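# Place gear and two bearing rings into their holders

## Task

Take the gear and both bearing rings off the white pads and set each into its own holder, without disturbing the other parts already sitting in their holders; open the grippers and release everything at the end.

## Robot and tools

Robot: two arms, left_arm and right_arm, each ending in a parallel two-finger gripper. The fingers point along the gripper's own +z axis and close along its y axis. The reported hand point sits between the finger pads, roughly 1 cm short of the tips. Sometimes an outside force briefly pulls on a held part or shoves a loose one. Nothing may leave the table, and the arms must never collide or press hard against each other.

Scene frame: origin on the tabletop midway between the arms, +z up, +x pointing out across the table, left_arm on the +y side. The names left and right do not correspond to sides of any camera picture. Each result contains a state line, left_arm: ... | right_arm: ..., giving end_effector_position in metres and end_effector_quat_wxyz in this frame; at long reach the printed position can be somewhat wrong. Hand target lines show the pose the controller is currently steering toward. A pose unreachable line says the clearance check altered or blocked commands to the named arm. FAULT or OVER-TEMPERATURE FAULT lines mean that arm was stopped. HELD next to an arm label in step readings marks a control step where that arm's command was partly held back.

Command row (used by execute_actions and move): 14 numbers, each in [-1, 1], always all 14 even if one arm is idle. First 7 belong to left_arm: dx, dy, dz, rx, ry, rz, opening; next 7 are the same for right_arm. dx..rz are an offset, not a pose: a displacement from the gripper's measured pose at the start of the action, expressed in that gripper's own axes. Scale: 1.0 equals 0.6 m of translation or 180 degrees of rotation; rx, ry, rz form one rotation vector. Opening is absolute, not an offset: +1 is fully open (0.094 m), -1 is closed.

execute_actions(actions): a list of actions run in sequence. Each action is a table of up to 15 rows, one row per control step of 1/30 s; if shorter, the last row is held for the remaining of the 15 steps. Every row in an action is measured from that action's start pose, not from the previous row. For a call's first action the start pose is the last pose reported in this scene. An empty list only fetches state and images. Per step the commanded pose is clipped to within 70 mm and 16 degrees of the current measured pose, and damped inverse kinematics follows it, favouring position over orientation. After an action an arm continues only to its last clipped pose, so large displacements need several actions. Results include step-by-step end_effector_position readings.

move(target, speed, blocking): target is one 14-number row as above, offsets taken from the pose in the latest result that showed one. Both grippers travel straight toward their targets and arrive together, in 0.5 to 10 s; if longer is needed they halt at 10 s short of the goal. Rotations take the shorter direction. speed is the top path speed in m/s, 0.002 to 0.5, default 0.25; turning is capped at twice that in rad/s. Paths ignore obstacles and the other arm, and the gripper may lag, wander, or overshoot the speed, especially with a nearly straight arm. Faster moves and targets set deeper past a contact hit and press harder. Opening is sent at the move's start. The result adds a move: line with the ending (done, off_target, moving, held, fault) and active limits, plus each gripper's distance from its target. If only one arm is named, the other finished fine. held as ending = last step blocked; limits=paced = pose clipped; limits=held = some steps blocked, after which the arm may surge fast. blocking=false returns after 0.5 s while motion continues; poll with wait(0); no new actions or moves are accepted until a result shows the move ended, or you call stop.

wait(seconds): 0 to 10; lets time pass while arms keep their last command; returns early if a running move ends. stop(): brakes a running move (needs stopping distance; fingers keep moving). zoom_image(camera, region): camera is cam_left_wrist or cam_right_wrist (both 504x504); region [x0, y0, x1, y1] in pixels from the top-left, at most 504 by 504. finished_scene(scene): give the current scene number; it ends the scene irreversibly and reports success, so only call it once the parts are placed, released and stable.

Cameras are wrist-mounted; calibration (intrinsics K, distortion, T_world_to_cam) is listed per camera and may be slightly off by a few millimetres and fractions of a degree.

Practical notes: arms tend to finish a centimetre or more low. Zero offsets can let an arm creep downward; to keep an arm still, send in a reply's first call the offset returning it to its desired pose, then zeros afterwards, aiming higher if it still sags. Gripping: grip_measured is the finger opening on the command scale (each gripper may read off by up to about 1 mm). To hold a part, command an opening around 0.03 below grip_measured; less margin grips more gently. Pad force tops out near 50 to 62 N; very thin parts get less. The sim keeps running while you compose a reply, holding the last command. Holding loads heats motors: MOTOR HOT from 75 °C, a 10 s stop at 90 °C, and at 100 °C the arm drops whatever it holds and falls. Avoid drops, slips, slamming, and shoving things hard.

Each tool is called after ">>>" as name([rows], argument=value, ...), one row to a line, values as JSON.

## Session

I'll start by looking at the current state of the scene.

>>> execute_actions(actions=[])

Scene clock: 0.00 s.
left_arm: end_effector_position=(+0.5202, +0.2534, +0.2942) grip_measured=+1.000 end_effector_quat_wxyz=(+0.259, -0.115, +0.865, -0.414) | right_arm: end_effector_position=(+0.4536, -0.0961, +0.2805) grip_measured=+1.000 end_effector_quat_wxyz=(+0.234, +0.250, +0.880, +0.329)
Joint positions: left_arm=[ 0.148  2.175  2.351 -0.974  0.752 -0.531  0.094] | right_arm=[ 0.554  1.838  1.904 -0.824 -0.2    1.044  0.094]
Joint velocities: left_arm=[-0.007 -0.007  0.012 -0.051 -0.066  0.022  0.   ] | right_arm=[-0.012 -0.017 -0.007 -0.022 -0.037  0.051  0.   ]
Hand target (left_arm): +0.518, +0.252, +0.310; +0.278, -0.100, +0.860, -0.417
Hand target (right_arm): +0.453, -0.097, +0.289; +0.242, +0.246, +0.878, +0.332

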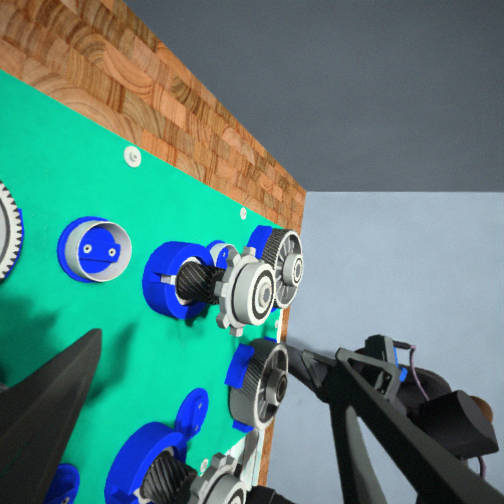

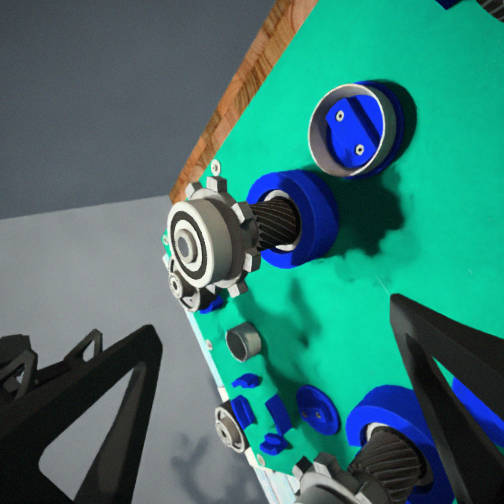

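>>> zoom_image(camera="cam_left_wrist", region=[0, 150, 350, 504])

>>> zoom_image(camera="cam_right_wrist", region=[150, 150, 504, 504])

Region (0, 150, 350, 504) of cam_left_wrist's 504x504 image, scaled by 1.424, with more detail than that image has; it fills the left 498 columns of this view, and the rest is white.

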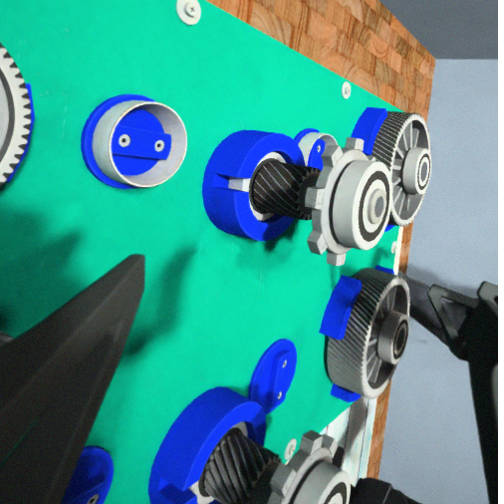

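Region (150, 150, 504, 504) of cam_right_wrist's 504x504 image, scaled by 1.424, with more detail than that image has.

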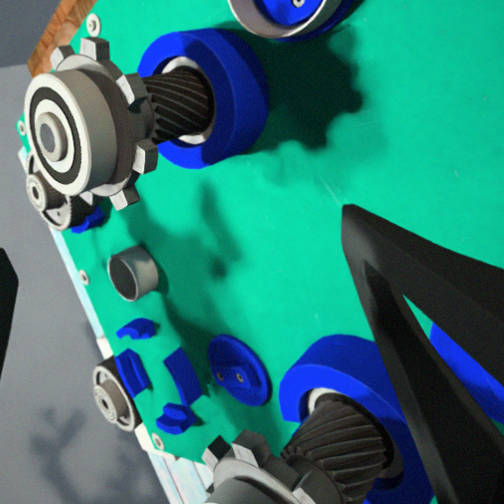

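>>> move(target=[0.101, -0.091, -0.27, -0.2436, 0.0173, 0.1436, 1, -0.108, -0.065, -0.323, 0.166, -0.001, -0.2143, 1], speed=0.3)

Scene clock: 8.07 s.
left_arm: end_effector_position=(+0.3841, +0.3030, +0.3921) grip_measured=+1.000 end_effector_quat_wxyz=(+0.357, -0.002, +0.934, -0.016) | right_arm: end_effector_position=(+0.3835, -0.2435, +0.4052) grip_measured=+1.000 end_effector_quat_wxyz=(+0.372, -0.003, +0.927, +0.034)
Joint positions: left_arm=[-0.038  1.899  2.633 -1.576 -0.062 -0.115  0.094] | right_arm=[ 0.424  1.804  2.542 -1.551  0.125  0.218  0.094]
Joint velocities: left_arm=[-0.017 -0.007 -0.012 -0.095 -0.081 -0.037  0.   ] | right_arm=[ 0.002 -0.022  0.007  0.051 -0.007 -0.081  0.   ]
Hand target (left_arm): +0.378, +0.303, +0.397; +0.362, +0.004, +0.932, -0.008
Hand target (right_arm): +0.379, -0.248, +0.400; +0.362, -0.005, +0.932, +0.023
Off the commanded pose (left_arm): 0.009 m, 12 deg.
Off the commanded pose (right_arm): 0.009 m, 14 deg.
joint sent to its limit (left arm) — the command would take joint 4 (wrist pitch) past its lower limit, so that joint was sent only as far as its limit.
joint sent to its limit (right arm) — the command would take joint 4 (wrist pitch) past its lower limit, so that joint was sent only as far as its limit.
move: off_target (left_arm, right_arm)
camera_calibration (this result's frames):
cam_left_wrist: T_world_to_cam=[[0.140529, -0.958751, 0.24708, 0.126088], [-0.970316, -0.182977, -0.158135, 0.537655], [0.196822, -0.217523, -0.956005, 0.478525], [0, 0, 0, 1]] pos_world=[0.409792, 0.323355, 0.51134]
cam_right_wrist: T_world_to_cam=[[-0.0869253, -0.965989, -0.243536, -0.100298], [-0.961384, 0.145418, -0.233656, 0.531148], [0.261124, 0.213821, -0.941326, 0.438869], [0, 0, 0, 1]] pos_world=[0.387319, -0.267965, 0.512799]

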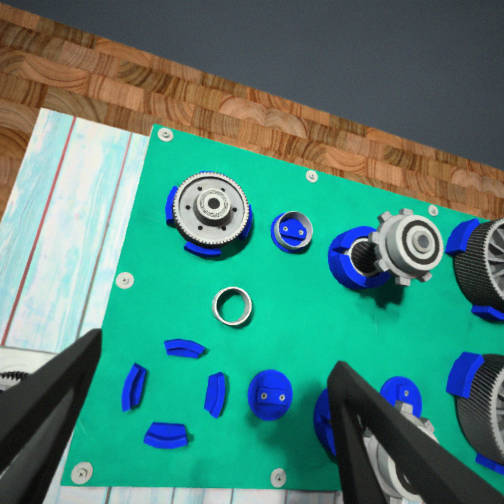

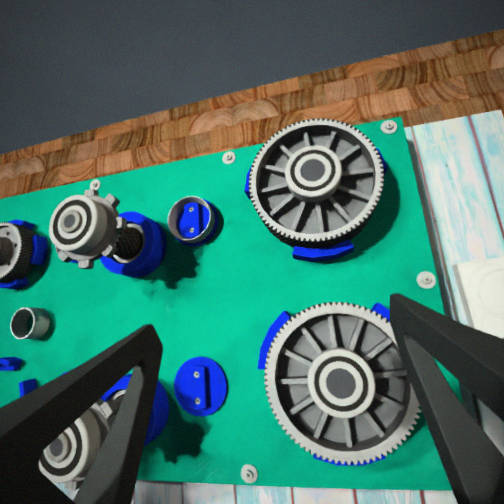

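>>> move(target=[0.317, 0.37, -0.16, -0.185, -0.0087, -0.207, 1, 0.239, -0.424, -0.138, 0.153, -0.0135, 0.16, 1], speed=0.3)

Scene clock: 14.70 s.
left_arm: end_effector_position=(+0.1833, +0.5269, +0.3112) grip_measured=+1.000 end_effector_quat_wxyz=(+0.303, -0.405, +0.854, +0.120) | right_arm: end_effector_position=(+0.2317, -0.4978, +0.3504) grip_measured=+1.000 end_effector_quat_wxyz=(+0.349, +0.313, +0.878, -0.099)
Joint positions: left_arm=[ 0.734  1.175  1.547 -1.287 -0.112 -0.21   0.094] | right_arm=[-0.495  1.218  1.701 -1.311 -0.018  0.046  0.094]
Joint velocities: left_arm=[-0.017  0.007 -0.017  0.066 -0.022  0.066  0.   ] | right_arm=[ 0.007 -0.002 -0.022 -0.037 -0.022 -0.051  0.   ]
Hand target (left_arm): +0.181, +0.527, +0.320; +0.324, -0.402, +0.848, +0.122
Hand target (right_arm): +0.228, -0.498, +0.356; +0.365, +0.310, +0.872, -0.104
Off the commanded pose (left_arm): 0.019 m, 4 deg.
Off the commanded pose (right_arm): 0.002 m, 2 deg.
move: off_target (left_arm)
camera_calibration (this result's frames):
cam_left_wrist: T_world_to_cam=[[0.835473, -0.491157, 0.246475, 0.0154522], [-0.484739, -0.869965, -0.0904928, 0.622912], [0.258871, -0.0438716, -0.964915, 0.389293], [0, 0, 0, 1]] pos_world=[0.188263, 0.566581, 0.428195]
cam_right_wrist: T_world_to_cam=[[-0.693187, -0.684406, -0.226007, -0.098025], [-0.6497, 0.729097, -0.215193, 0.621258], [0.31206, -0.00233244, -0.95006, 0.364903], [0, 0, 0, 1]] pos_world=[0.22181, -0.519195, 0.458215]

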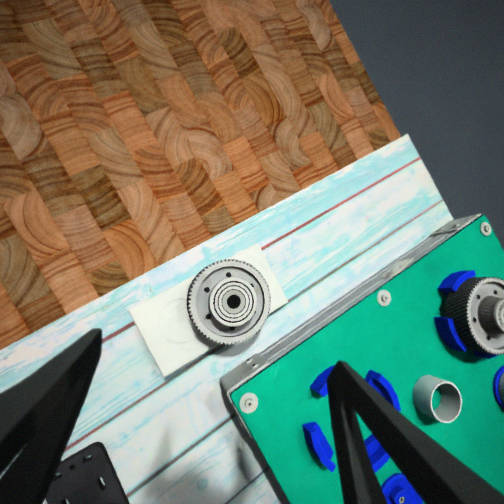

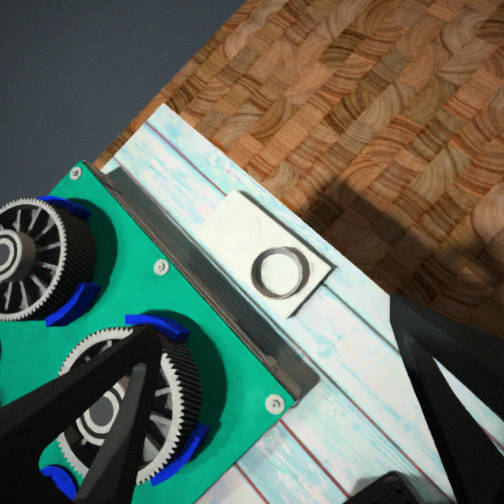

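>>> zoom_image(camera="cam_left_wrist", region=[120, 230, 300, 390])

>>> zoom_image(camera="cam_right_wrist", region=[180, 180, 350, 330])

>>> zoom_image(camera="cam_left_wrist", region=[360, 250, 504, 450])

Region (120, 230, 300, 390) of cam_left_wrist's 504x504 image, scaled by 2.800, with more detail than that image has.

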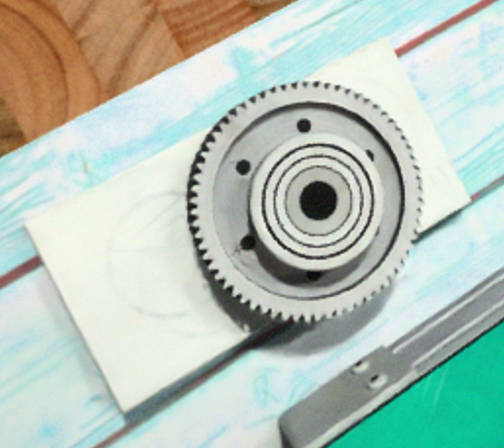

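Region (180, 180, 350, 330) of cam_right_wrist's 504x504 image, scaled by 2.965, with more detail than that image has; it fills the top 445 rows of this view, and the rest is white.

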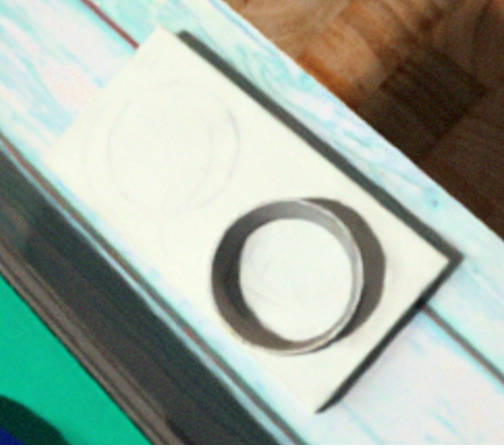

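Region (360, 250, 504, 450) of cam_left_wrist's 504x504 image, scaled by 2.520, with more detail than that image has; it fills the left 363 columns of this view, and the rest is white.

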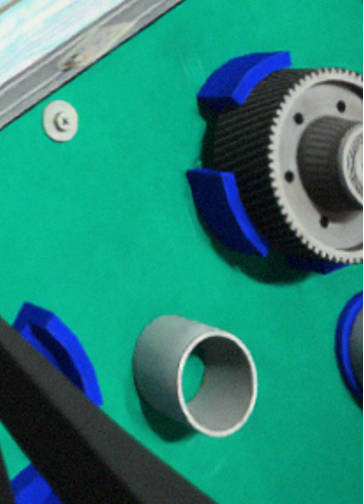

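>>> move(target=[0.107, -0.075, 0.1767, 0.0152, 0.2115, 0.0842, 1, 0.1387, 0.0348, 0.3513, 0.0068, 0.2363, -0.0225, 1], speed=0.3)

Scene clock: 26.73 s.
left_arm: end_effector_position=(+0.2264, +0.5071, +0.1855) grip_measured=+1.000 end_effector_quat_wxyz=(-0.015, -0.303, +0.953, +0.006) | right_arm: end_effector_position=(+0.3087, -0.5258, +0.1256) grip_measured=+1.000 end_effector_quat_wxyz=(-0.009, +0.307, +0.952, +0.009)
Joint positions: left_arm=[ 0.65   1.721  1.697 -1.574 -0.019 -0.063  0.094] | right_arm=[-0.428  1.955  1.757 -1.395 -0.014  0.048  0.094]
Joint velocities: left_arm=[-0.007  0.002  0.002 -0.037 -0.007 -0.081  0.   ] | right_arm=[-0.012  0.007  0.002 -0.051  0.051 -0.051  0.   ]
Hand target (left_arm): +0.232, +0.505, +0.194; -0.000, -0.296, +0.955, +0.004
Hand target (right_arm): +0.313, -0.525, +0.136; +0.002, +0.303, +0.953, +0.006
Off the commanded pose (left_arm): 0.007 m, 2 deg.
Off the commanded pose (right_arm): 0.015 m, 2 deg.
joint sent to its limit (left arm) — the command would take joint 4 (wrist pitch) past its lower limit, so that joint was sent only as far as its limit.
move: off_target (right_arm)
camera_calibration (this result's frames):
cam_left_wrist: T_world_to_cam=[[0.767556, -0.639901, 0.0372135, 0.130247], [-0.553638, -0.632588, 0.541588, 0.393133], [-0.323022, -0.436302, -0.83982, 0.563533], [0, 0, 0, 1]] pos_world=[0.299714, 0.577907, 0.255503]
cam_right_wrist: T_world_to_cam=[[-0.743936, -0.665558, -0.0599297, -0.109863], [-0.596962, 0.62159, 0.50721, 0.479773], [-0.300326, 0.413107, -0.859736, 0.523388], [0, 0, 0, 1]] pos_world=[0.361862, -0.587557, 0.200046]

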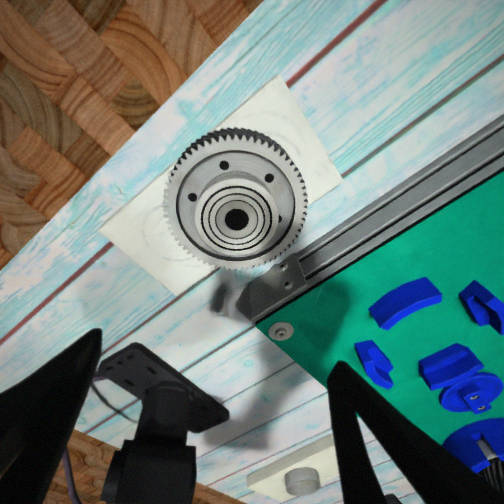

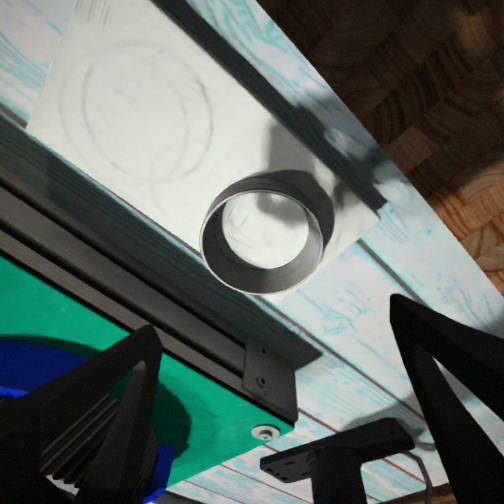

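>>> zoom_image(camera="cam_left_wrist", region=[150, 110, 330, 290])

>>> zoom_image(camera="cam_left_wrist", region=[230, 420, 350, 504])

>>> zoom_image(camera="cam_left_wrist", region=[340, 260, 504, 440])

Region (150, 110, 330, 290) of cam_left_wrist's 504x504 image, scaled by 2.800, with more detail than that image has.

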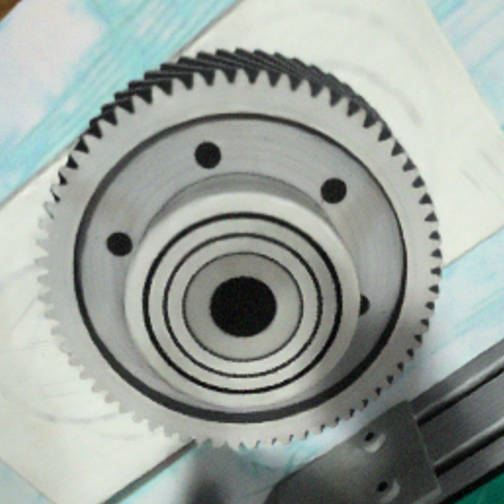

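Region (230, 420, 350, 504) of cam_left_wrist's 504x504 image, scaled by 4.200, with more detail than that image has; it fills the top 353 rows of this view, and the rest is white.

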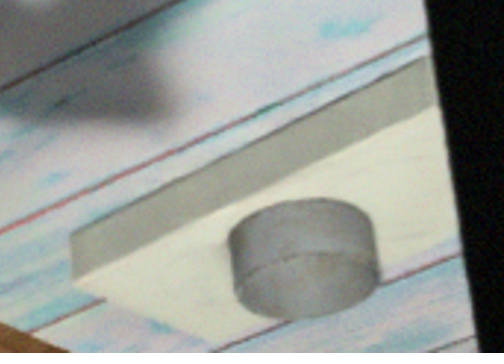

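Region (340, 260, 504, 440) of cam_left_wrist's 504x504 image, scaled by 2.800, with more detail than that image has; it fills the left 459 columns of this view, and the rest is white.

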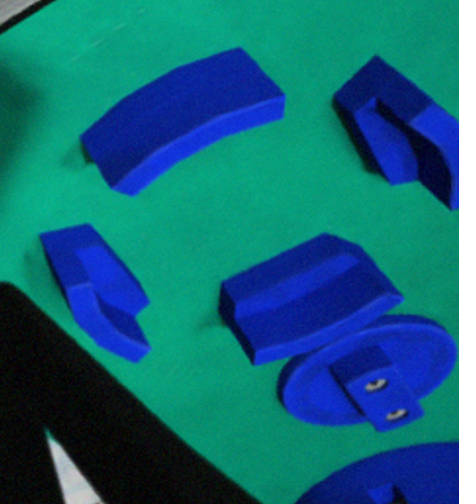

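>>> zoom_image(camera="cam_right_wrist", region=[180, 150, 350, 320])

Region (180, 150, 350, 320) of cam_right_wrist's 504x504 image, scaled by 2.965, with more detail than that image has.

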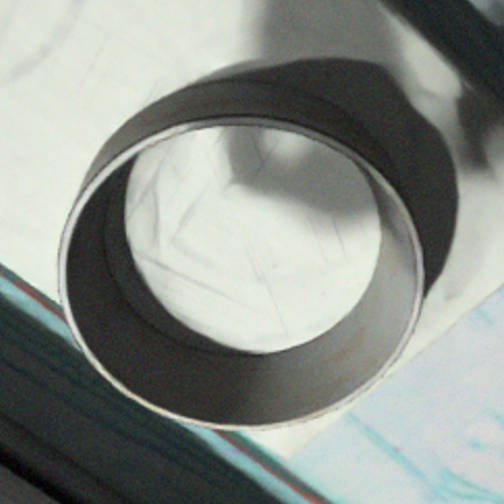

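>>> move(target=[-0.0173, -0.017, 0.1418, 0.0065, -0.008, 0.0015, 1, -0.0042, 0.0048, 0.0677, 0.0038, -0.0072, -0.004, 1], speed=0.15)

Scene clock: 35.87 s.
left_arm: end_effector_position=(+0.2339, +0.5065, +0.1002) grip_measured=+1.000 end_effector_quat_wxyz=(-0.010, -0.302, +0.953, +0.003) | right_arm: end_effector_position=(+0.3091, -0.5247, +0.0857) grip_measured=+1.000 end_effector_quat_wxyz=(-0.007, +0.305, +0.952, +0.007)
Joint positions: left_arm=[ 0.64   1.721  1.357 -1.225 -0.01  -0.072  0.094] | right_arm=[-0.423  1.955  1.598 -1.231 -0.01   0.048  0.094]
Joint velocities: left_arm=[ 0.002 -0.002 -0.007 -0.022  0.007 -0.095  0.   ] | right_arm=[ 0.002 -0.007  0.007  0.022 -0.037 -0.066  0.   ]
Hand target (left_arm): +0.239, +0.504, +0.100; -0.000, -0.301, +0.954, +0.000
Hand target (right_arm): +0.312, -0.524, +0.085; -0.000, +0.301, +0.954, +0.001
Off the commanded pose (left_arm): 0.004 m, 1 deg.
Off the commanded pose (right_arm): 0.003 m, 1 deg.
move: done
camera_calibration (this result's frames):
cam_left_wrist: T_world_to_cam=[[0.766212, -0.640841, 0.0473466, 0.127052], [-0.560605, -0.630628, 0.536685, 0.44423], [-0.314071, -0.437757, -0.842454, 0.492964], [0, 0, 0, 1]] pos_world=[0.306514, 0.577362, 0.170872]
cam_right_wrist: T_world_to_cam=[[-0.740453, -0.66964, -0.0575435, -0.114658], [-0.601145, 0.621552, 0.502293, 0.501253], [-0.300589, 0.406516, -0.862781, 0.485636], [0, 0, 0, 1]] pos_world=[0.362404, -0.585753, 0.160623]

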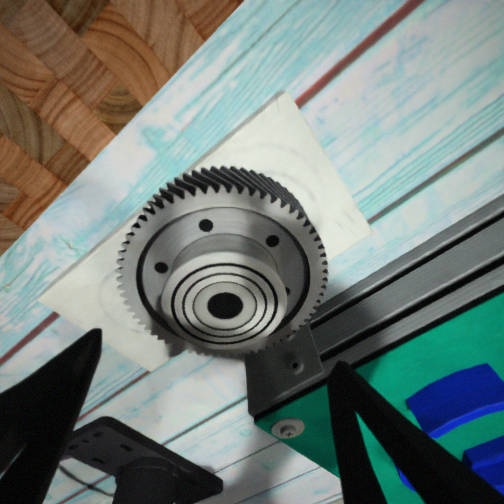

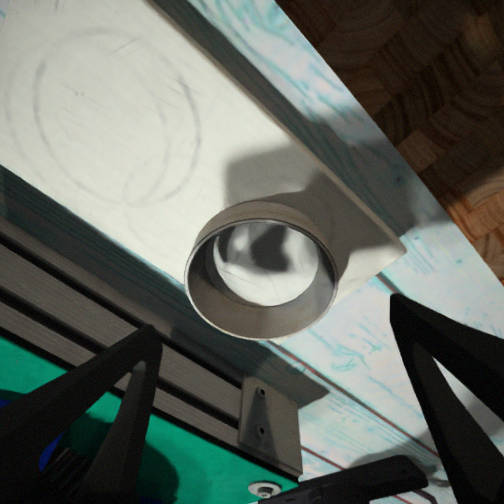

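>>> zoom_image(camera="cam_left_wrist", region=[80, 150, 370, 400])

>>> zoom_image(camera="cam_right_wrist", region=[130, 170, 420, 370])

Region (80, 150, 370, 400) of cam_left_wrist's 504x504 image, scaled by 1.738, with more detail than that image has; it fills the top 434 rows of this view, and the rest is white.

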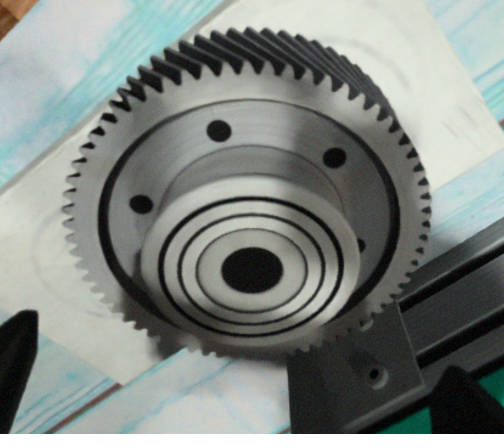

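Region (130, 170, 420, 370) of cam_right_wrist's 504x504 image, scaled by 1.738, with more detail than that image has; it fills the top 348 rows of this view, and the rest is white.

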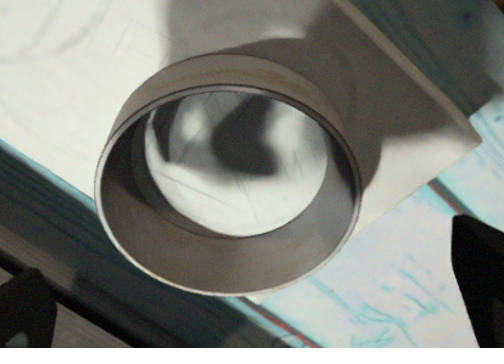

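>>> move(target=[-0.0045, -0.0083, 0.0768, 0.0038, -0.0055, 0.0009, 1, 0.0035, 0.0085, 0.0747, 0.0029, -0.0056, -0.0029, 1], speed=0.08)

Scene clock: 43.87 s.
left_arm: end_effector_position=(+0.2304, +0.5039, +0.0567) grip_measured=+1.000 end_effector_quat_wxyz=(-0.014, -0.304, +0.953, +0.002) | right_arm: end_effector_position=(+0.3080, -0.5196, +0.0473) grip_measured=+1.000 end_effector_quat_wxyz=(+0.001, +0.302, +0.953, +0.005)
Joint positions: left_arm=[ 0.639  1.747  1.211 -1.061 -0.01  -0.075  0.094] | right_arm=[-0.412  1.955  1.443 -1.06  -0.009  0.052  0.094]
Joint velocities: left_arm=[-0.007  0.007 -0.002  0.037 -0.037  0.007  0.   ] | right_arm=[-0.002 -0.002  0.007  0.066 -0.022 -0.007  0.   ]
Hand target (left_arm): +0.239, +0.504, +0.054; -0.000, -0.301, +0.954, +0.000
Hand target (right_arm): +0.309, -0.519, +0.041; -0.000, +0.301, +0.954, +0.000
Off the commanded pose (left_arm): 0.008 m, 2 deg.
Off the commanded pose (right_arm): 0.007 m, 1 deg.
move: done
camera_calibration (this result's frames):
cam_left_wrist: T_world_to_cam=[[0.768248, -0.638576, 0.0448956, 0.128672], [-0.555136, -0.629656, 0.543467, 0.461849], [-0.318776, -0.442441, -0.838229, 0.457229], [0, 0, 0, 1]] pos_world=[0.303291, 0.575269, 0.126486]
cam_right_wrist: T_world_to_cam=[[-0.735315, -0.674979, -0.0609503, -0.118414], [-0.61165, 0.622202, 0.48862, 0.521003], [-0.291885, 0.39657, -0.870365, 0.442615], [0, 0, 0, 1]] pos_world=[0.360793, -0.579623, 0.123447]

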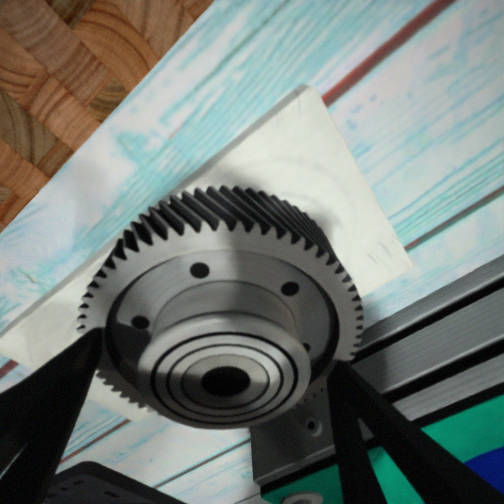

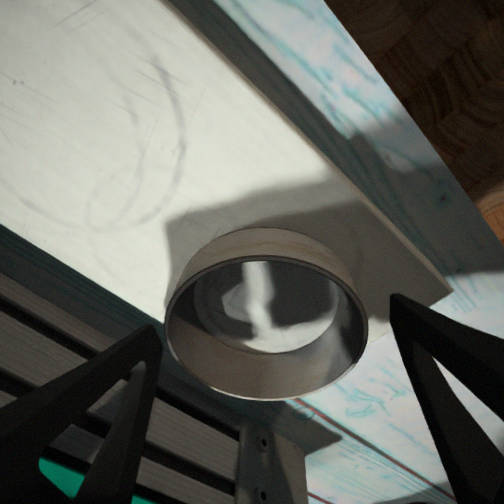

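>>> zoom_image(camera="cam_right_wrist", region=[130, 210, 420, 420])

>>> zoom_image(camera="cam_left_wrist", region=[70, 240, 380, 450])

Region (130, 210, 420, 420) of cam_right_wrist's 504x504 image, scaled by 1.738, with more detail than that image has; it fills the top 365 rows of this view, and the rest is white.

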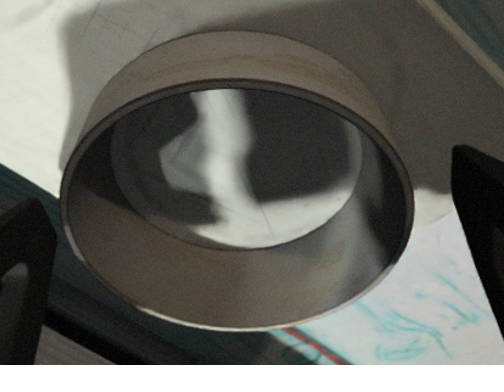

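Region (70, 240, 380, 450) of cam_left_wrist's 504x504 image, scaled by 1.626, with more detail than that image has; it fills the top 341 rows of this view, and the rest is white.

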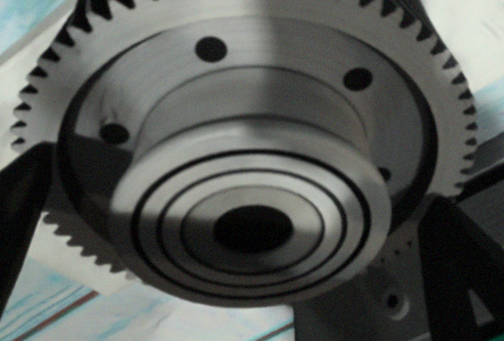

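>>> move(target=[-0.0185, -0.0108, 0.0105, 0.006, -0.016, 0.002, 1, 0.0025, 0.002, 0.02, 0.0032, 0, -0.001, 1], speed=0.05)

Scene clock: 48.07 s.
left_arm: end_effector_position=(+0.2322, +0.5049, +0.0562) grip_measured=+1.000 end_effector_quat_wxyz=(-0.010, -0.306, +0.952, +0.003) | right_arm: end_effector_position=(+0.3057, -0.5183, +0.0415) grip_measured=+1.000 end_effector_quat_wxyz=(-0.001, +0.302, +0.953, +0.005)
Joint positions: left_arm=[ 0.639  1.747  1.209 -1.051 -0.01  -0.081  0.094] | right_arm=[-0.412  1.955  1.419 -1.041 -0.008  0.052  0.094]
Joint velocities: left_arm=[-0.002  0.007 -0.007 -0.095  0.022  0.037  0.   ] | right_arm=[ 0.002 -0.002 -0.017  0.037  0.037 -0.007  0.   ]
Hand target (left_arm): +0.243, +0.505, +0.051; +0.012, -0.301, +0.954, +0.000
Hand target (right_arm): +0.307, -0.518, +0.035; -0.001, +0.300, +0.954, +0.000
Off the commanded pose (left_arm): 0.013 m, 3 deg.
Off the commanded pose (right_arm): 0.007 m, 1 deg.
move: off_target (left_arm)
camera_calibration (this result's frames):
cam_left_wrist: T_world_to_cam=[[0.7713, -0.634681, 0.0477077, 0.125177], [-0.555811, -0.635135, 0.536357, 0.467054], [-0.310115, -0.440208, -0.842642, 0.455025], [0, 0, 0, 1]] pos_world=[0.304155, 0.576396, 0.126943]
cam_right_wrist: T_world_to_cam=[[-0.735551, -0.674886, -0.0591116, -0.119562], [-0.60971, 0.621421, 0.492025, 0.520386], [-0.295328, 0.39795, -0.868572, 0.438107], [0, 0, 0, 1]] pos_world=[0.358726, -0.578415, 0.117417]

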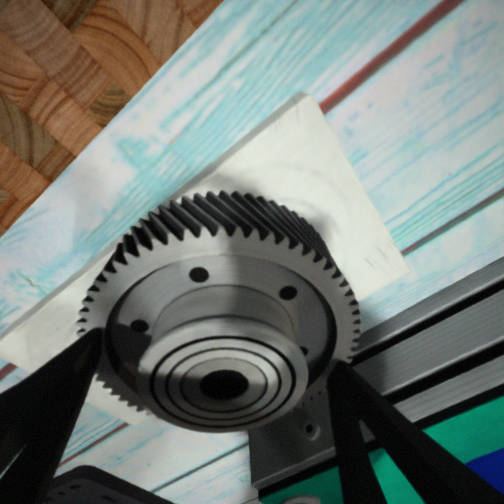

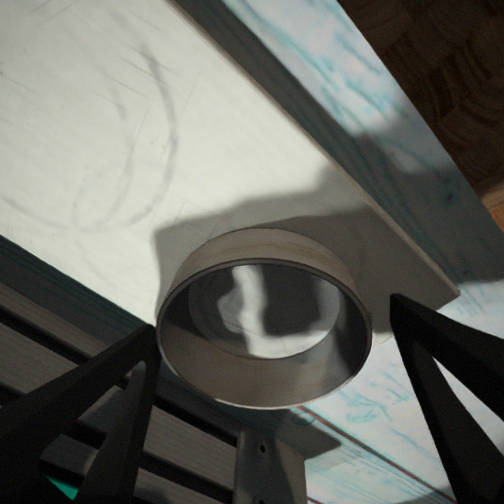

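>>> execute_actions([
  [[-0.0072,-0.009,-0.004,0.0038,-0.0055,0.0035,1,-0.003,0.002,0.012,0.0032,0,-0.001,1],[-0.0072,-0.009,-0.008,0.0038,-0.0055,0.0035,1,-0.004,0.002,0.014,0.0032,0,-0.001,1],[-0.0072,-0.009,-0.012,0.0038,-0.0055,0.0035,1,-0.005,0.0027,0.016,0.0032,0,-0.001,1],[-0.0072,-0.009,-0.0148,0.0038,-0.0055,0.0035,1,-0.0053,0.0027,0.0175,0.0032,0,-0.001,1],[-0.0072,-0.009,-0.0148,0.0038,-0.0055,0.0035,1,-0.0053,0.0027,0.0175,0.0032,0,-0.001,1],[-0.0072,-0.009,-0.0148,0.0038,-0.0055,0.0035,1,-0.0053,0.0027,0.0175,0.0032,0,-0.001,1],[-0.0072,-0.009,-0.0148,0.0038,-0.0055,0.0035,1,-0.0053,0.0027,0.0175,0.0032,0,-0.001,1],[-0.0072,-0.009,-0.0148,0.0038,-0.0055,0.0035,1,-0.0053,0.0027,0.0175,0.0032,0,-0.001,0.9],[-0.0072,-0.009,-0.0148,0.0038,-0.0055,0.0035,0.9,-0.0053,0.0027,0.0175,0.0032,0,-0.001,0.8],[-0.0072,-0.009,-0.0148,0.0038,-0.0055,0.0035,0.8,-0.0053,0.0027,0.0175,0.0032,0,-0.001,0.7],[-0.0072,-0.009,-0.0148,0.0038,-0.0055,0.0035,0.7,-0.0053,0.0027,0.0175,0.0032,0,-0.001,0.65],[-0.0072,-0.009,-0.0148,0.0038,-0.0055,0.0035,0.6,-0.0053,0.0027,0.0175,0.0032,0,-0.001,0.65],[-0.0072,-0.009,-0.0148,0.0038,-0.0055,0.0035,0.5,-0.0053,0.0027,0.0175,0.0032,0,-0.001,0.65],[-0.0072,-0.009,-0.0148,0.0038,-0.0055,0.0035,0.45,-0.0053,0.0027,0.0175,0.0032,0,-0.001,0.65],[-0.0072,-0.009,-0.0148,0.0038,-0.0055,0.0035,0.45,-0.0053,0.0027,0.0175,0.0032,0,-0.001,0.65]],
])

>>> wait(seconds=0.5)

Scene clock: 51.83 s.
left_arm: end_effector_position=(+0.2306, +0.5039, +0.0567) grip_measured=+0.458 end_effector_quat_wxyz=(-0.014, -0.307, +0.952, +0.002) | right_arm: end_effector_position=(+0.3076, -0.5182, +0.0373) grip_measured=+0.653 end_effector_quat_wxyz=(-0.002, +0.301, +0.954, +0.006)
Joint positions: left_arm=[ 0.639  1.747  1.211 -1.061 -0.01  -0.081  0.069] | right_arm=[-0.41   1.967  1.419 -1.03  -0.011  0.052  0.078]
Joint velocities: left_arm=[ 0.002 -0.002 -0.002  0.007 -0.022 -0.066 -0.015] | right_arm=[-0.012 -0.007 -0.017  0.081  0.007 -0.022  0.   ]
Hand target (left_arm): +0.239, +0.503, +0.065; +0.000, -0.301, +0.954, -0.000
Hand target (right_arm): +0.309, -0.519, +0.031; -0.003, +0.300, +0.954, +0.000
Off the commanded pose (left_arm): 0.012 m, 2 deg.
Off the commanded pose (right_arm): 0.006 m, 1 deg.
Step readings (end_effector_position):
0: left_arm (+0.2322, +0.5049, +0.0562) | right_arm (+0.3064, -0.5188, +0.0415)
1: left_arm (+0.2320, +0.5048, +0.0562) | right_arm (+0.3064, -0.5188, +0.0415)
2: left_arm (+0.2319, +0.5048, +0.0562) | right_arm (+0.3064, -0.5188, +0.0415)
4: left_arm (+0.2321, +0.5048, +0.0567) | right_arm (+0.3066, -0.5190, +0.0408)
8: left_arm (+0.2320, +0.5048, +0.0567) | right_arm (+0.3069, -0.5186, +0.0373)
15: end_effector_position above
camera_calibration (this result's frames):
cam_left_wrist: T_world_to_cam=[[0.772099, -0.63388, 0.0453776, 0.12525], [-0.551723, -0.633166, 0.542865, 0.462975], [-0.31538, -0.444182, -0.838593, 0.45751], [0, 0, 0, 1]] pos_world=[0.303018, 0.575751, 0.126648]
cam_right_wrist: T_world_to_cam=[[-0.734552, -0.675764, -0.0614473, -0.119028], [-0.610489, 0.618627, 0.494575, 0.52229], [-0.296203, 0.400804, -0.86696, 0.436594], [0, 0, 0, 1]] pos_world=[0.36074, -0.578526, 0.112884]

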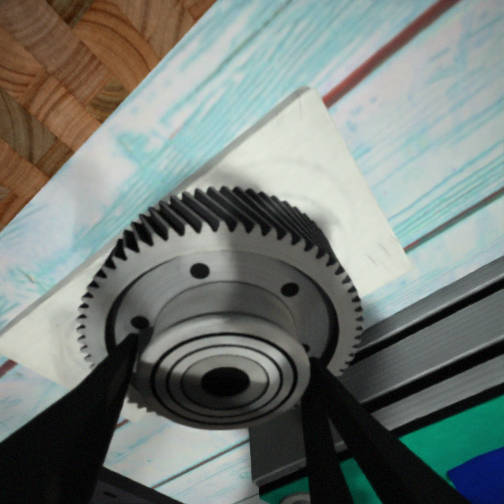

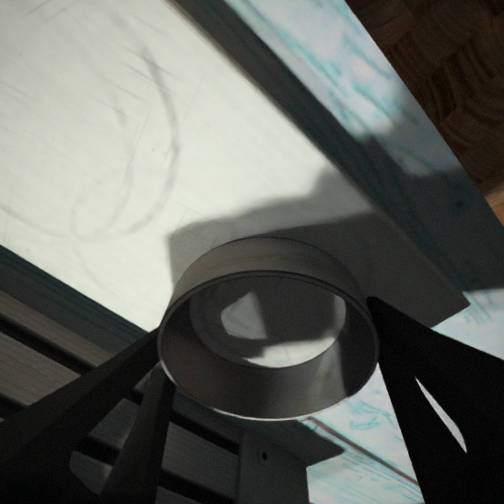

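Scene clock: 52.33 s.
left_arm: end_effector_position=(+0.2303, +0.5037, +0.0568) grip_measured=+0.452 end_effector_quat_wxyz=(-0.014, -0.307, +0.952, +0.002) | right_arm: end_effector_position=(+0.3076, -0.5182, +0.0373) grip_measured=+0.653 end_effector_quat_wxyz=(-0.002, +0.301, +0.954, +0.006)
Joint positions: left_arm=[ 0.639  1.747  1.211 -1.062 -0.01  -0.081  0.068] | right_arm=[-0.41   1.967  1.419 -1.03  -0.011  0.052  0.078]
Joint velocities: left_arm=[-0.022 -0.002 -0.002  0.066  0.022  0.037 -0.001] | right_arm=[-0.017 -0.002 -0.007  0.007 -0.051 -0.007 -0.001]
Hand target (left_arm): +0.239, +0.503, +0.065; +0.000, -0.301, +0.954, -0.000
Hand target (right_arm): +0.309, -0.519, +0.031; -0.003, +0.300, +0.954, +0.000
Off the commanded pose (left_arm): 0.012 m, 2 deg.
Off the commanded pose (right_arm): 0.006 m, 1 deg.
wait: 0.50 s; at rest by 0.17 s
camera_calibration (this result's frames):
cam_left_wrist: T_world_to_cam=[[0.772158, -0.633844, 0.044867, 0.125374], [-0.551012, -0.632738, 0.544084, 0.462218], [-0.316476, -0.444841, -0.83783, 0.457871], [0, 0, 0, 1]] pos_world=[0.302784, 0.57561, 0.126507]
cam_right_wrist: T_world_to_cam=[[-0.734552, -0.675764, -0.0614473, -0.119028], [-0.610489, 0.618627, 0.494575, 0.52229], [-0.296203, 0.400804, -0.86696, 0.436594], [0, 0, 0, 1]] pos_world=[0.36074, -0.578526, 0.112884]

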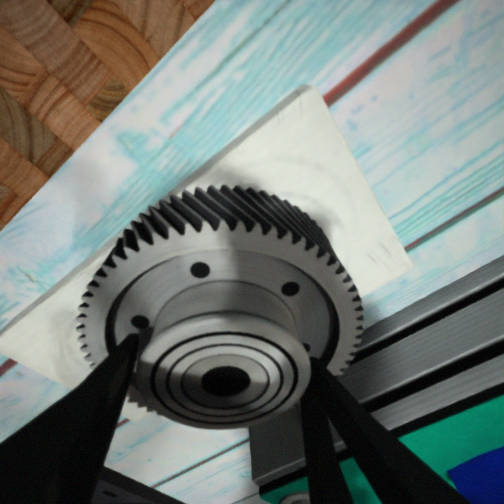

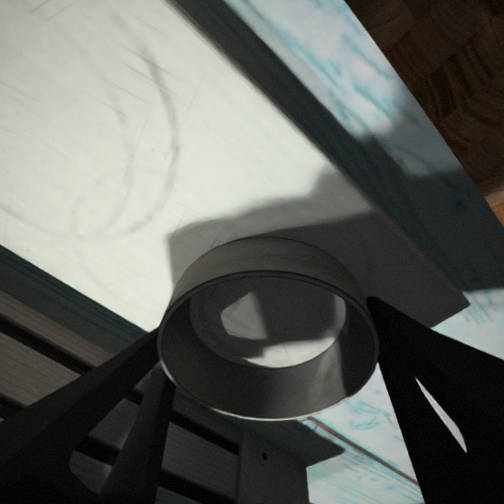

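>>> execute_actions([
  [[-0.014,-0.005,-0.008,0.0039,-0.01,0.003,0.45,0,0,0.003,0,0,0,0.62],[-0.015,-0.005,-0.004,0.0039,-0.011,0.003,0.45,0,0,0.003,0,0,0,0.6],[-0.0162,-0.005,0.0,0.0039,-0.012,0.003,0.45,0,0,0.003,0,0,0,0.58],[-0.0162,-0.005,0.002,0.0039,-0.013,0.003,0.45,0,0,0.003,0,0,0,0.56],[-0.0162,-0.005,0.004,0.0039,-0.014,0.003,0.45,0,0,0.003,0,0,0,0.54],[-0.0162,-0.005,0.006,0.0039,-0.014,0.003,0.45,0,0,0.003,0,0,0,0.52],[-0.0162,-0.005,0.008,0.0039,-0.014,0.003,0.45,0,0,0.003,0,0,0,0.50],[-0.0162,-0.005,0.010,0.0039,-0.014,0.003,0.45,0,0,0.003,0,0,0,0.48],[-0.0162,-0.005,0.0125,0.0039,-0.014,0.003,0.45,0,0,0.003,0,0,0,0.47]],
])

Scene clock: 54.33 s.
left_arm: end_effector_position=(+0.2351, +0.5066, +0.0514) grip_measured=+0.452 end_effector_quat_wxyz=(-0.000, -0.306, +0.952, +0.005) | right_arm: end_effector_position=(+0.3077, -0.5181, +0.0373) grip_measured=+0.579 end_effector_quat_wxyz=(-0.002, +0.301, +0.954, +0.007)
Joint positions: left_arm=[ 0.639  1.747  1.189 -1.012 -0.01  -0.081  0.068] | right_arm=[-0.41   1.967  1.419 -1.03  -0.012  0.052  0.074]
Joint velocities: left_arm=[ 0.002  0.002 -0.002  0.125 -0.037  0.037  0.   ] | right_arm=[-0.012 -0.007 -0.017  0.022 -0.007 -0.051 -0.001]
Hand target (left_arm): +0.240, +0.507, +0.049; +0.008, -0.302, +0.953, +0.002
Hand target (right_arm): +0.308, -0.518, +0.035; -0.002, +0.301, +0.954, +0.006
Off the commanded pose (left_arm): 0.005 m, 1 deg.
Off the commanded pose (right_arm): 0.002 m, 0 deg.
Step readings (end_effector_position):
0: left_arm (+0.2303, +0.5037, +0.0568) | right_arm (+0.3076, -0.5182, +0.0373)
1: left_arm (+0.2303, +0.5037, +0.0568) | right_arm (+0.3076, -0.5181, +0.0373)
2: left_arm (+0.2304, +0.5038, +0.0568) | right_arm (+0.3077, -0.5181, +0.0373)
4: left_arm (+0.2318, +0.5046, +0.0567) | right_arm (+0.3077, -0.5181, +0.0373)
8: left_arm (+0.2354, +0.5068, +0.0552) | right_arm (+0.3077, -0.5181, +0.0373)
15: end_effector_position above
camera_calibration (this result's frames):
cam_left_wrist: T_world_to_cam=[[0.77044, -0.635175, 0.0545457, 0.124335], [-0.564723, -0.640267, 0.520717, 0.477788], [-0.295823, -0.431984, -0.851985, 0.445547], [0, 0, 0, 1]] pos_world=[0.305828, 0.577356, 0.124025]
cam_right_wrist: T_world_to_cam=[[-0.734531, -0.67572, -0.0621818, -0.118854], [-0.610686, 0.618311, 0.494727, 0.522153], [-0.295849, 0.401366, -0.866821, 0.436748], [0, 0, 0, 1]] pos_world=[0.360781, -0.57846, 0.112869]

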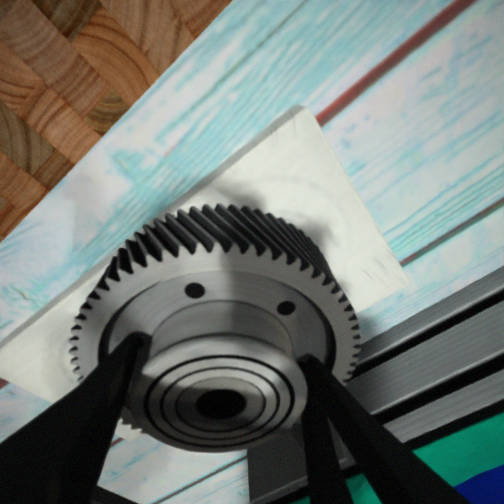

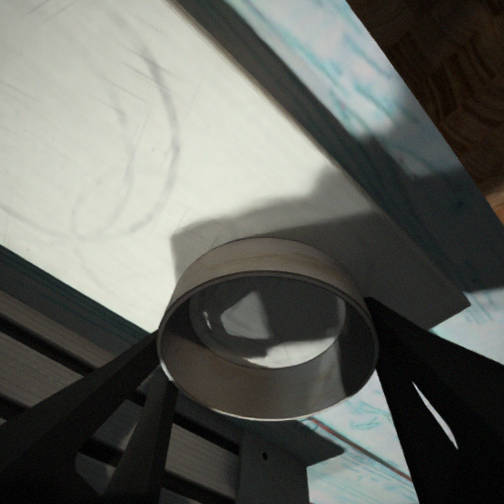

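>>> execute_actions([
  [[-0.004,0,0.003,0,-0.003,0,0.42,0,0,-0.005,0,0,0,0.54],[-0.004,0,0.003,0,-0.003,0,0.39,0,0,-0.01,0,0,0,0.54],[-0.004,0,0.003,0,-0.003,0,0.36,0,0,-0.016,0,0,0,0.54],[-0.004,0,0.003,0,-0.003,0,0.34,0,0,-0.022,0,0,0,0.54],[-0.004,0,0.003,0,-0.003,0,0.32,0,0,-0.029,0,0,0,0.54],[-0.004,0,0.003,0,-0.003,0,0.30,0,0,-0.036,0,0,0,0.54],[-0.004,0,0.003,0,-0.003,0,0.28,0,0,-0.043,0,0,0,0.54],[-0.004,0,0.003,0,-0.003,0,0.26,0,0,-0.05,0,0,0,0.54],[-0.004,0,0.003,0,-0.003,0,0.24,0,0,-0.057,0,0,0,0.54],[-0.004,0,0.003,0,-0.003,0,0.22,0,0,-0.064,0,0,0,0.54],[-0.004,0,0.003,0,-0.003,0,0.22,0,0,-0.071,0,0,0,0.54],[-0.004,0,0.003,0,-0.003,0,0.22,0,0,-0.078,0,0,0,0.54],[-0.004,0,0.003,0,-0.003,0,0.22,0,0,-0.084,0,0,0,0.54],[-0.004,0,0.003,0,-0.003,0,0.22,0,0,-0.089,0,0,0,0.54],[-0.004,0,0.003,0,-0.003,0,0.22,0,0,-0.092,0,0,0,0.54]],
])

Scene clock: 60.13 s.
left_arm: end_effector_position=(+0.2360, +0.5084, +0.0514) grip_measured=+0.233 end_effector_quat_wxyz=(+0.003, -0.306, +0.952, +0.009) | right_arm: end_effector_position=(+0.3080, -0.5183, +0.0640) grip_measured=+0.579 end_effector_quat_wxyz=(-0.013, +0.301, +0.953, +0.010)
Joint positions: left_arm=[ 0.639  1.747  1.189 -1.004 -0.016 -0.081  0.058] | right_arm=[-0.41   1.964  1.523 -1.16  -0.012  0.052  0.074]
Joint velocities: left_arm=[ 0.012 -0.012  0.002 -0.081  0.051 -0.051 -0.   ] | right_arm=[ 0.002 -0.076  0.315 -0.315 -0.022 -0.066  0.001]
Hand target (left_arm): +0.237, +0.508, +0.050; +0.004, -0.306, +0.952, +0.006
Hand target (right_arm): +0.308, -0.518, +0.091; -0.001, +0.301, +0.954, +0.006
Off the commanded pose (left_arm): 0.002 m, 0 deg.
Off the commanded pose (right_arm): 0.028 m, 1 deg.
Step readings (end_effector_position):
0: left_arm (+0.2366, +0.5075, +0.0514) | right_arm (+0.3077, -0.5181, +0.0373)
1: left_arm (+0.2366, +0.5075, +0.0514) | right_arm (+0.3077, -0.5181, +0.0373)
2: left_arm (+0.2366, +0.5075, +0.0514) | right_arm (+0.3077, -0.5181, +0.0373)
4: left_arm (+0.2366, +0.5075, +0.0514) | right_arm (+0.3068, -0.5176, +0.0373)
8: left_arm (+0.2361, +0.5084, +0.0514) | right_arm (+0.3037, -0.5156, +0.0421)
15: end_effector_position above
camera_calibration (this result's frames):
cam_left_wrist: T_world_to_cam=[[0.770298, -0.635625, 0.0512069, 0.125193], [-0.566285, -0.644921, 0.513223, 0.482644], [-0.293193, -0.424333, -0.856726, 0.442393], [0, 0, 0, 1]] pos_world=[0.306585, 0.578565, 0.124895]
cam_right_wrist: T_world_to_cam=[[-0.73566, -0.675012, -0.0562384, -0.116756], [-0.601071, 0.612283, 0.513638, 0.501972], [-0.312278, 0.411666, -0.856162, 0.469796], [0, 0, 0, 1]] pos_world=[0.362535, -0.579559, 0.137823]

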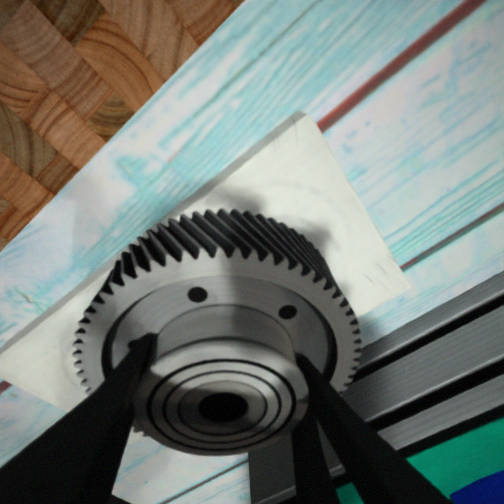

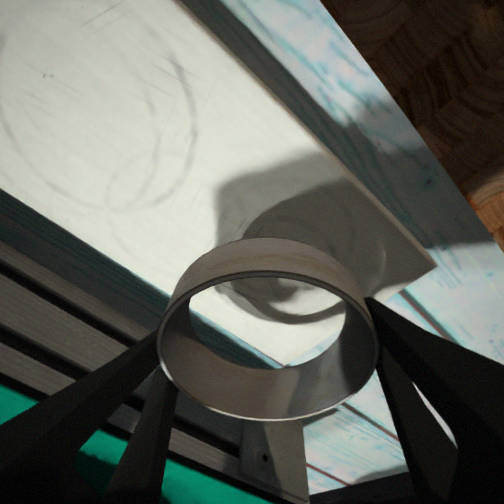

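>>> zoom_image(camera="cam_left_wrist", region=[90, 280, 370, 504])

Region (90, 280, 370, 504) of cam_left_wrist's 504x504 image, scaled by 1.800, with more detail than that image has; it fills the top 403 rows of this view, and the rest is white.

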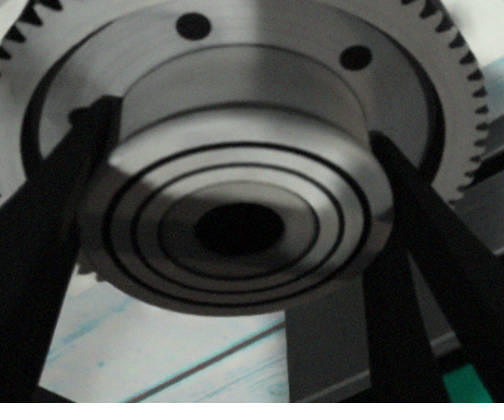

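>>> move(target=[0.004, 0, 0.002, 0.004, 0.003, 0, 0.4, 0.089, 0.0405, -0.165, 0.0036, -0.0098, 0.07, 0.54], speed=0.2)

Scene clock: 64.13 s.
left_arm: end_effector_position=(+0.2364, +0.5079, +0.0514) grip_measured=+0.398 end_effector_quat_wxyz=(+0.003, -0.306, +0.952, +0.007) | right_arm: end_effector_position=(+0.2795, -0.4679, +0.1501) grip_measured=+0.579 end_effector_quat_wxyz=(-0.020, +0.403, +0.915, +0.006)
Joint positions: left_arm=[ 0.639  1.747  1.189 -1.004 -0.012 -0.08   0.066] | right_arm=[-0.32   1.761  1.602 -1.452 -0.009  0.36   0.074]
Joint velocities: left_arm=[ 0.002 -0.012  0.002  0.007 -0.007  0.022 -0.001] | right_arm=[-0.007 -0.007  0.002 -0.051 -0.007  0.007  0.   ]
Hand target (left_arm): +0.234, +0.507, +0.050; +0.000, -0.306, +0.952, +0.001
Hand target (right_arm): +0.282, -0.469, +0.165; -0.001, +0.404, +0.915, -0.000
Off the commanded pose (left_arm): 0.003 m, 1 deg.
Off the commanded pose (right_arm): 0.015 m, 2 deg.
move: off_target (right_arm)
camera_calibration (this result's frames):
cam_left_wrist: T_world_to_cam=[[0.769701, -0.63608, 0.0544305, 0.124824], [-0.567699, -0.64296, 0.514121, 0.481781], [-0.292025, -0.426619, -0.855989, 0.443103], [0, 0, 0, 1]] pos_world=[0.306827, 0.5782, 0.124804]
cam_right_wrist: T_world_to_cam=[[-0.865264, -0.499823, -0.038665, 0.0166545], [-0.44466, 0.729572, 0.519618, 0.420076], [-0.231508, 0.4668, -0.853523, 0.516722], [0, 0, 0, 1]] pos_world=[0.320827, -0.539357, 0.223399]

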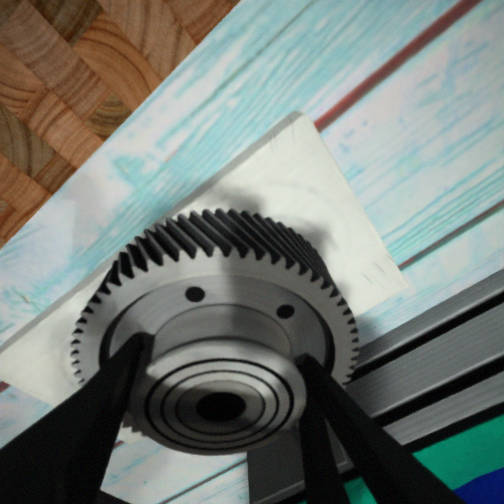

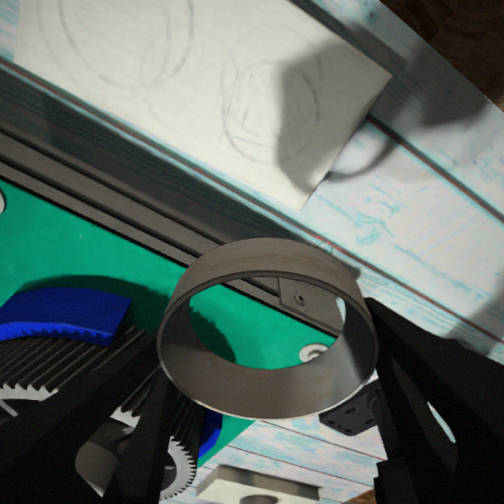

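>>> move(target=[0.0128, 0, 0.002, 0.003, 0.0143, 0, 0.4, 0.277, 0.1155, -0.0725, -0.0017, -0.0132, 0.07, 0.54], speed=0.25)

Scene clock: 67.83 s.
left_arm: end_effector_position=(+0.2289, +0.5029, +0.0515) grip_measured=+0.398 end_effector_quat_wxyz=(-0.014, -0.306, +0.952, +0.002) | right_arm: end_effector_position=(+0.2296, -0.2946, +0.1991) grip_measured=+0.579 end_effector_quat_wxyz=(+0.014, +0.500, +0.866, +0.028)
Joint positions: left_arm=[ 0.639  1.747  1.189 -1.041 -0.01  -0.08   0.066] | right_arm=[ 0.275  1.398  1.433 -1.548 -0.027  1.174  0.074]
Joint velocities: left_arm=[ 0.002 -0.002  0.012 -0.007 -0.022  0.081  0.   ] | right_arm=[-0.002  0.007 -0.007  0.007 -0.007  0.007  0.001]
Hand target (left_arm): +0.230, +0.503, +0.050; -0.017, -0.306, +0.952, -0.004
Hand target (right_arm): +0.221, -0.297, +0.200; +0.015, +0.501, +0.865, +0.020
Off the commanded pose (left_arm): 0.002 m, 1 deg.
Off the commanded pose (right_arm): 0.011 m, 4 deg.
joint sent to its limit (right arm) — the command would take joint 4 (wrist pitch) past its lower limit, so that joint was sent only as far as its limit.
move: off_target (right_arm)
camera_calibration (this result's frames):
cam_left_wrist: T_world_to_cam=[[0.771192, -0.635042, 0.0445421, 0.127066], [-0.551881, -0.632045, 0.544009, 0.463614], [-0.317316, -0.444118, -0.837896, 0.452509], [0, 0, 0, 1]] pos_world=[0.301455, 0.574684, 0.121286]
cam_right_wrist: T_world_to_cam=[[-0.947012, -0.300615, -0.113136, 0.154286], [-0.315888, 0.807873, 0.497549, 0.243852], [-0.0581711, 0.506923, -0.860026, 0.439445], [0, 0, 0, 1]] pos_world=[0.248704, -0.373386, 0.274061]

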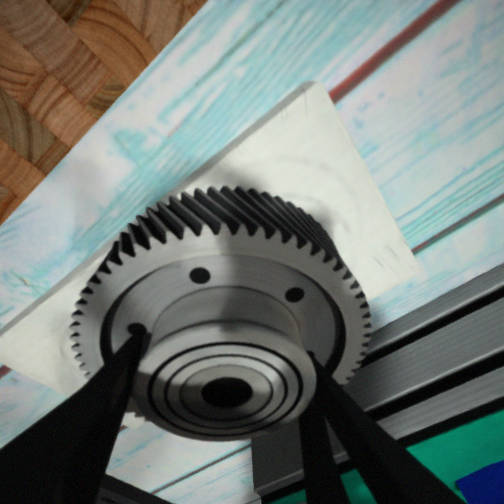

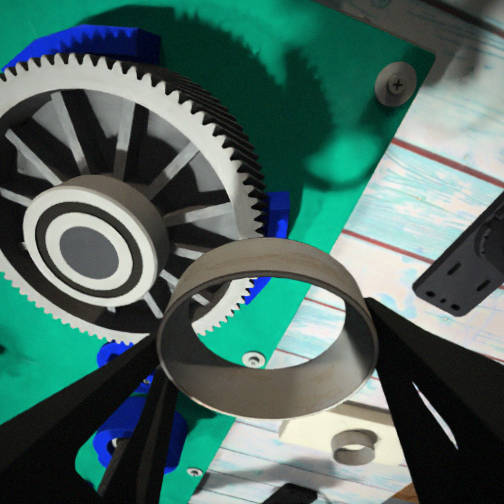

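>>> zoom_image(camera="cam_right_wrist", region=[270, 390, 420, 504])

Region (270, 390, 420, 504) of cam_right_wrist's 504x504 image, scaled by 3.360, with more detail than that image has; it fills the top 383 rows of this view, and the rest is white.

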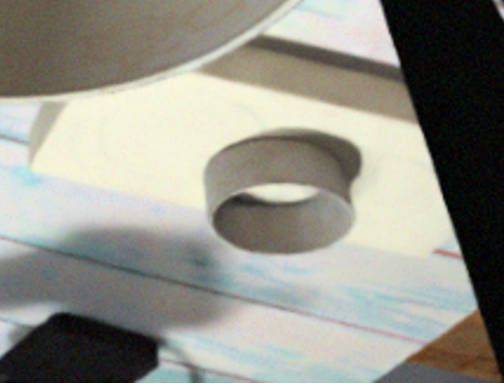

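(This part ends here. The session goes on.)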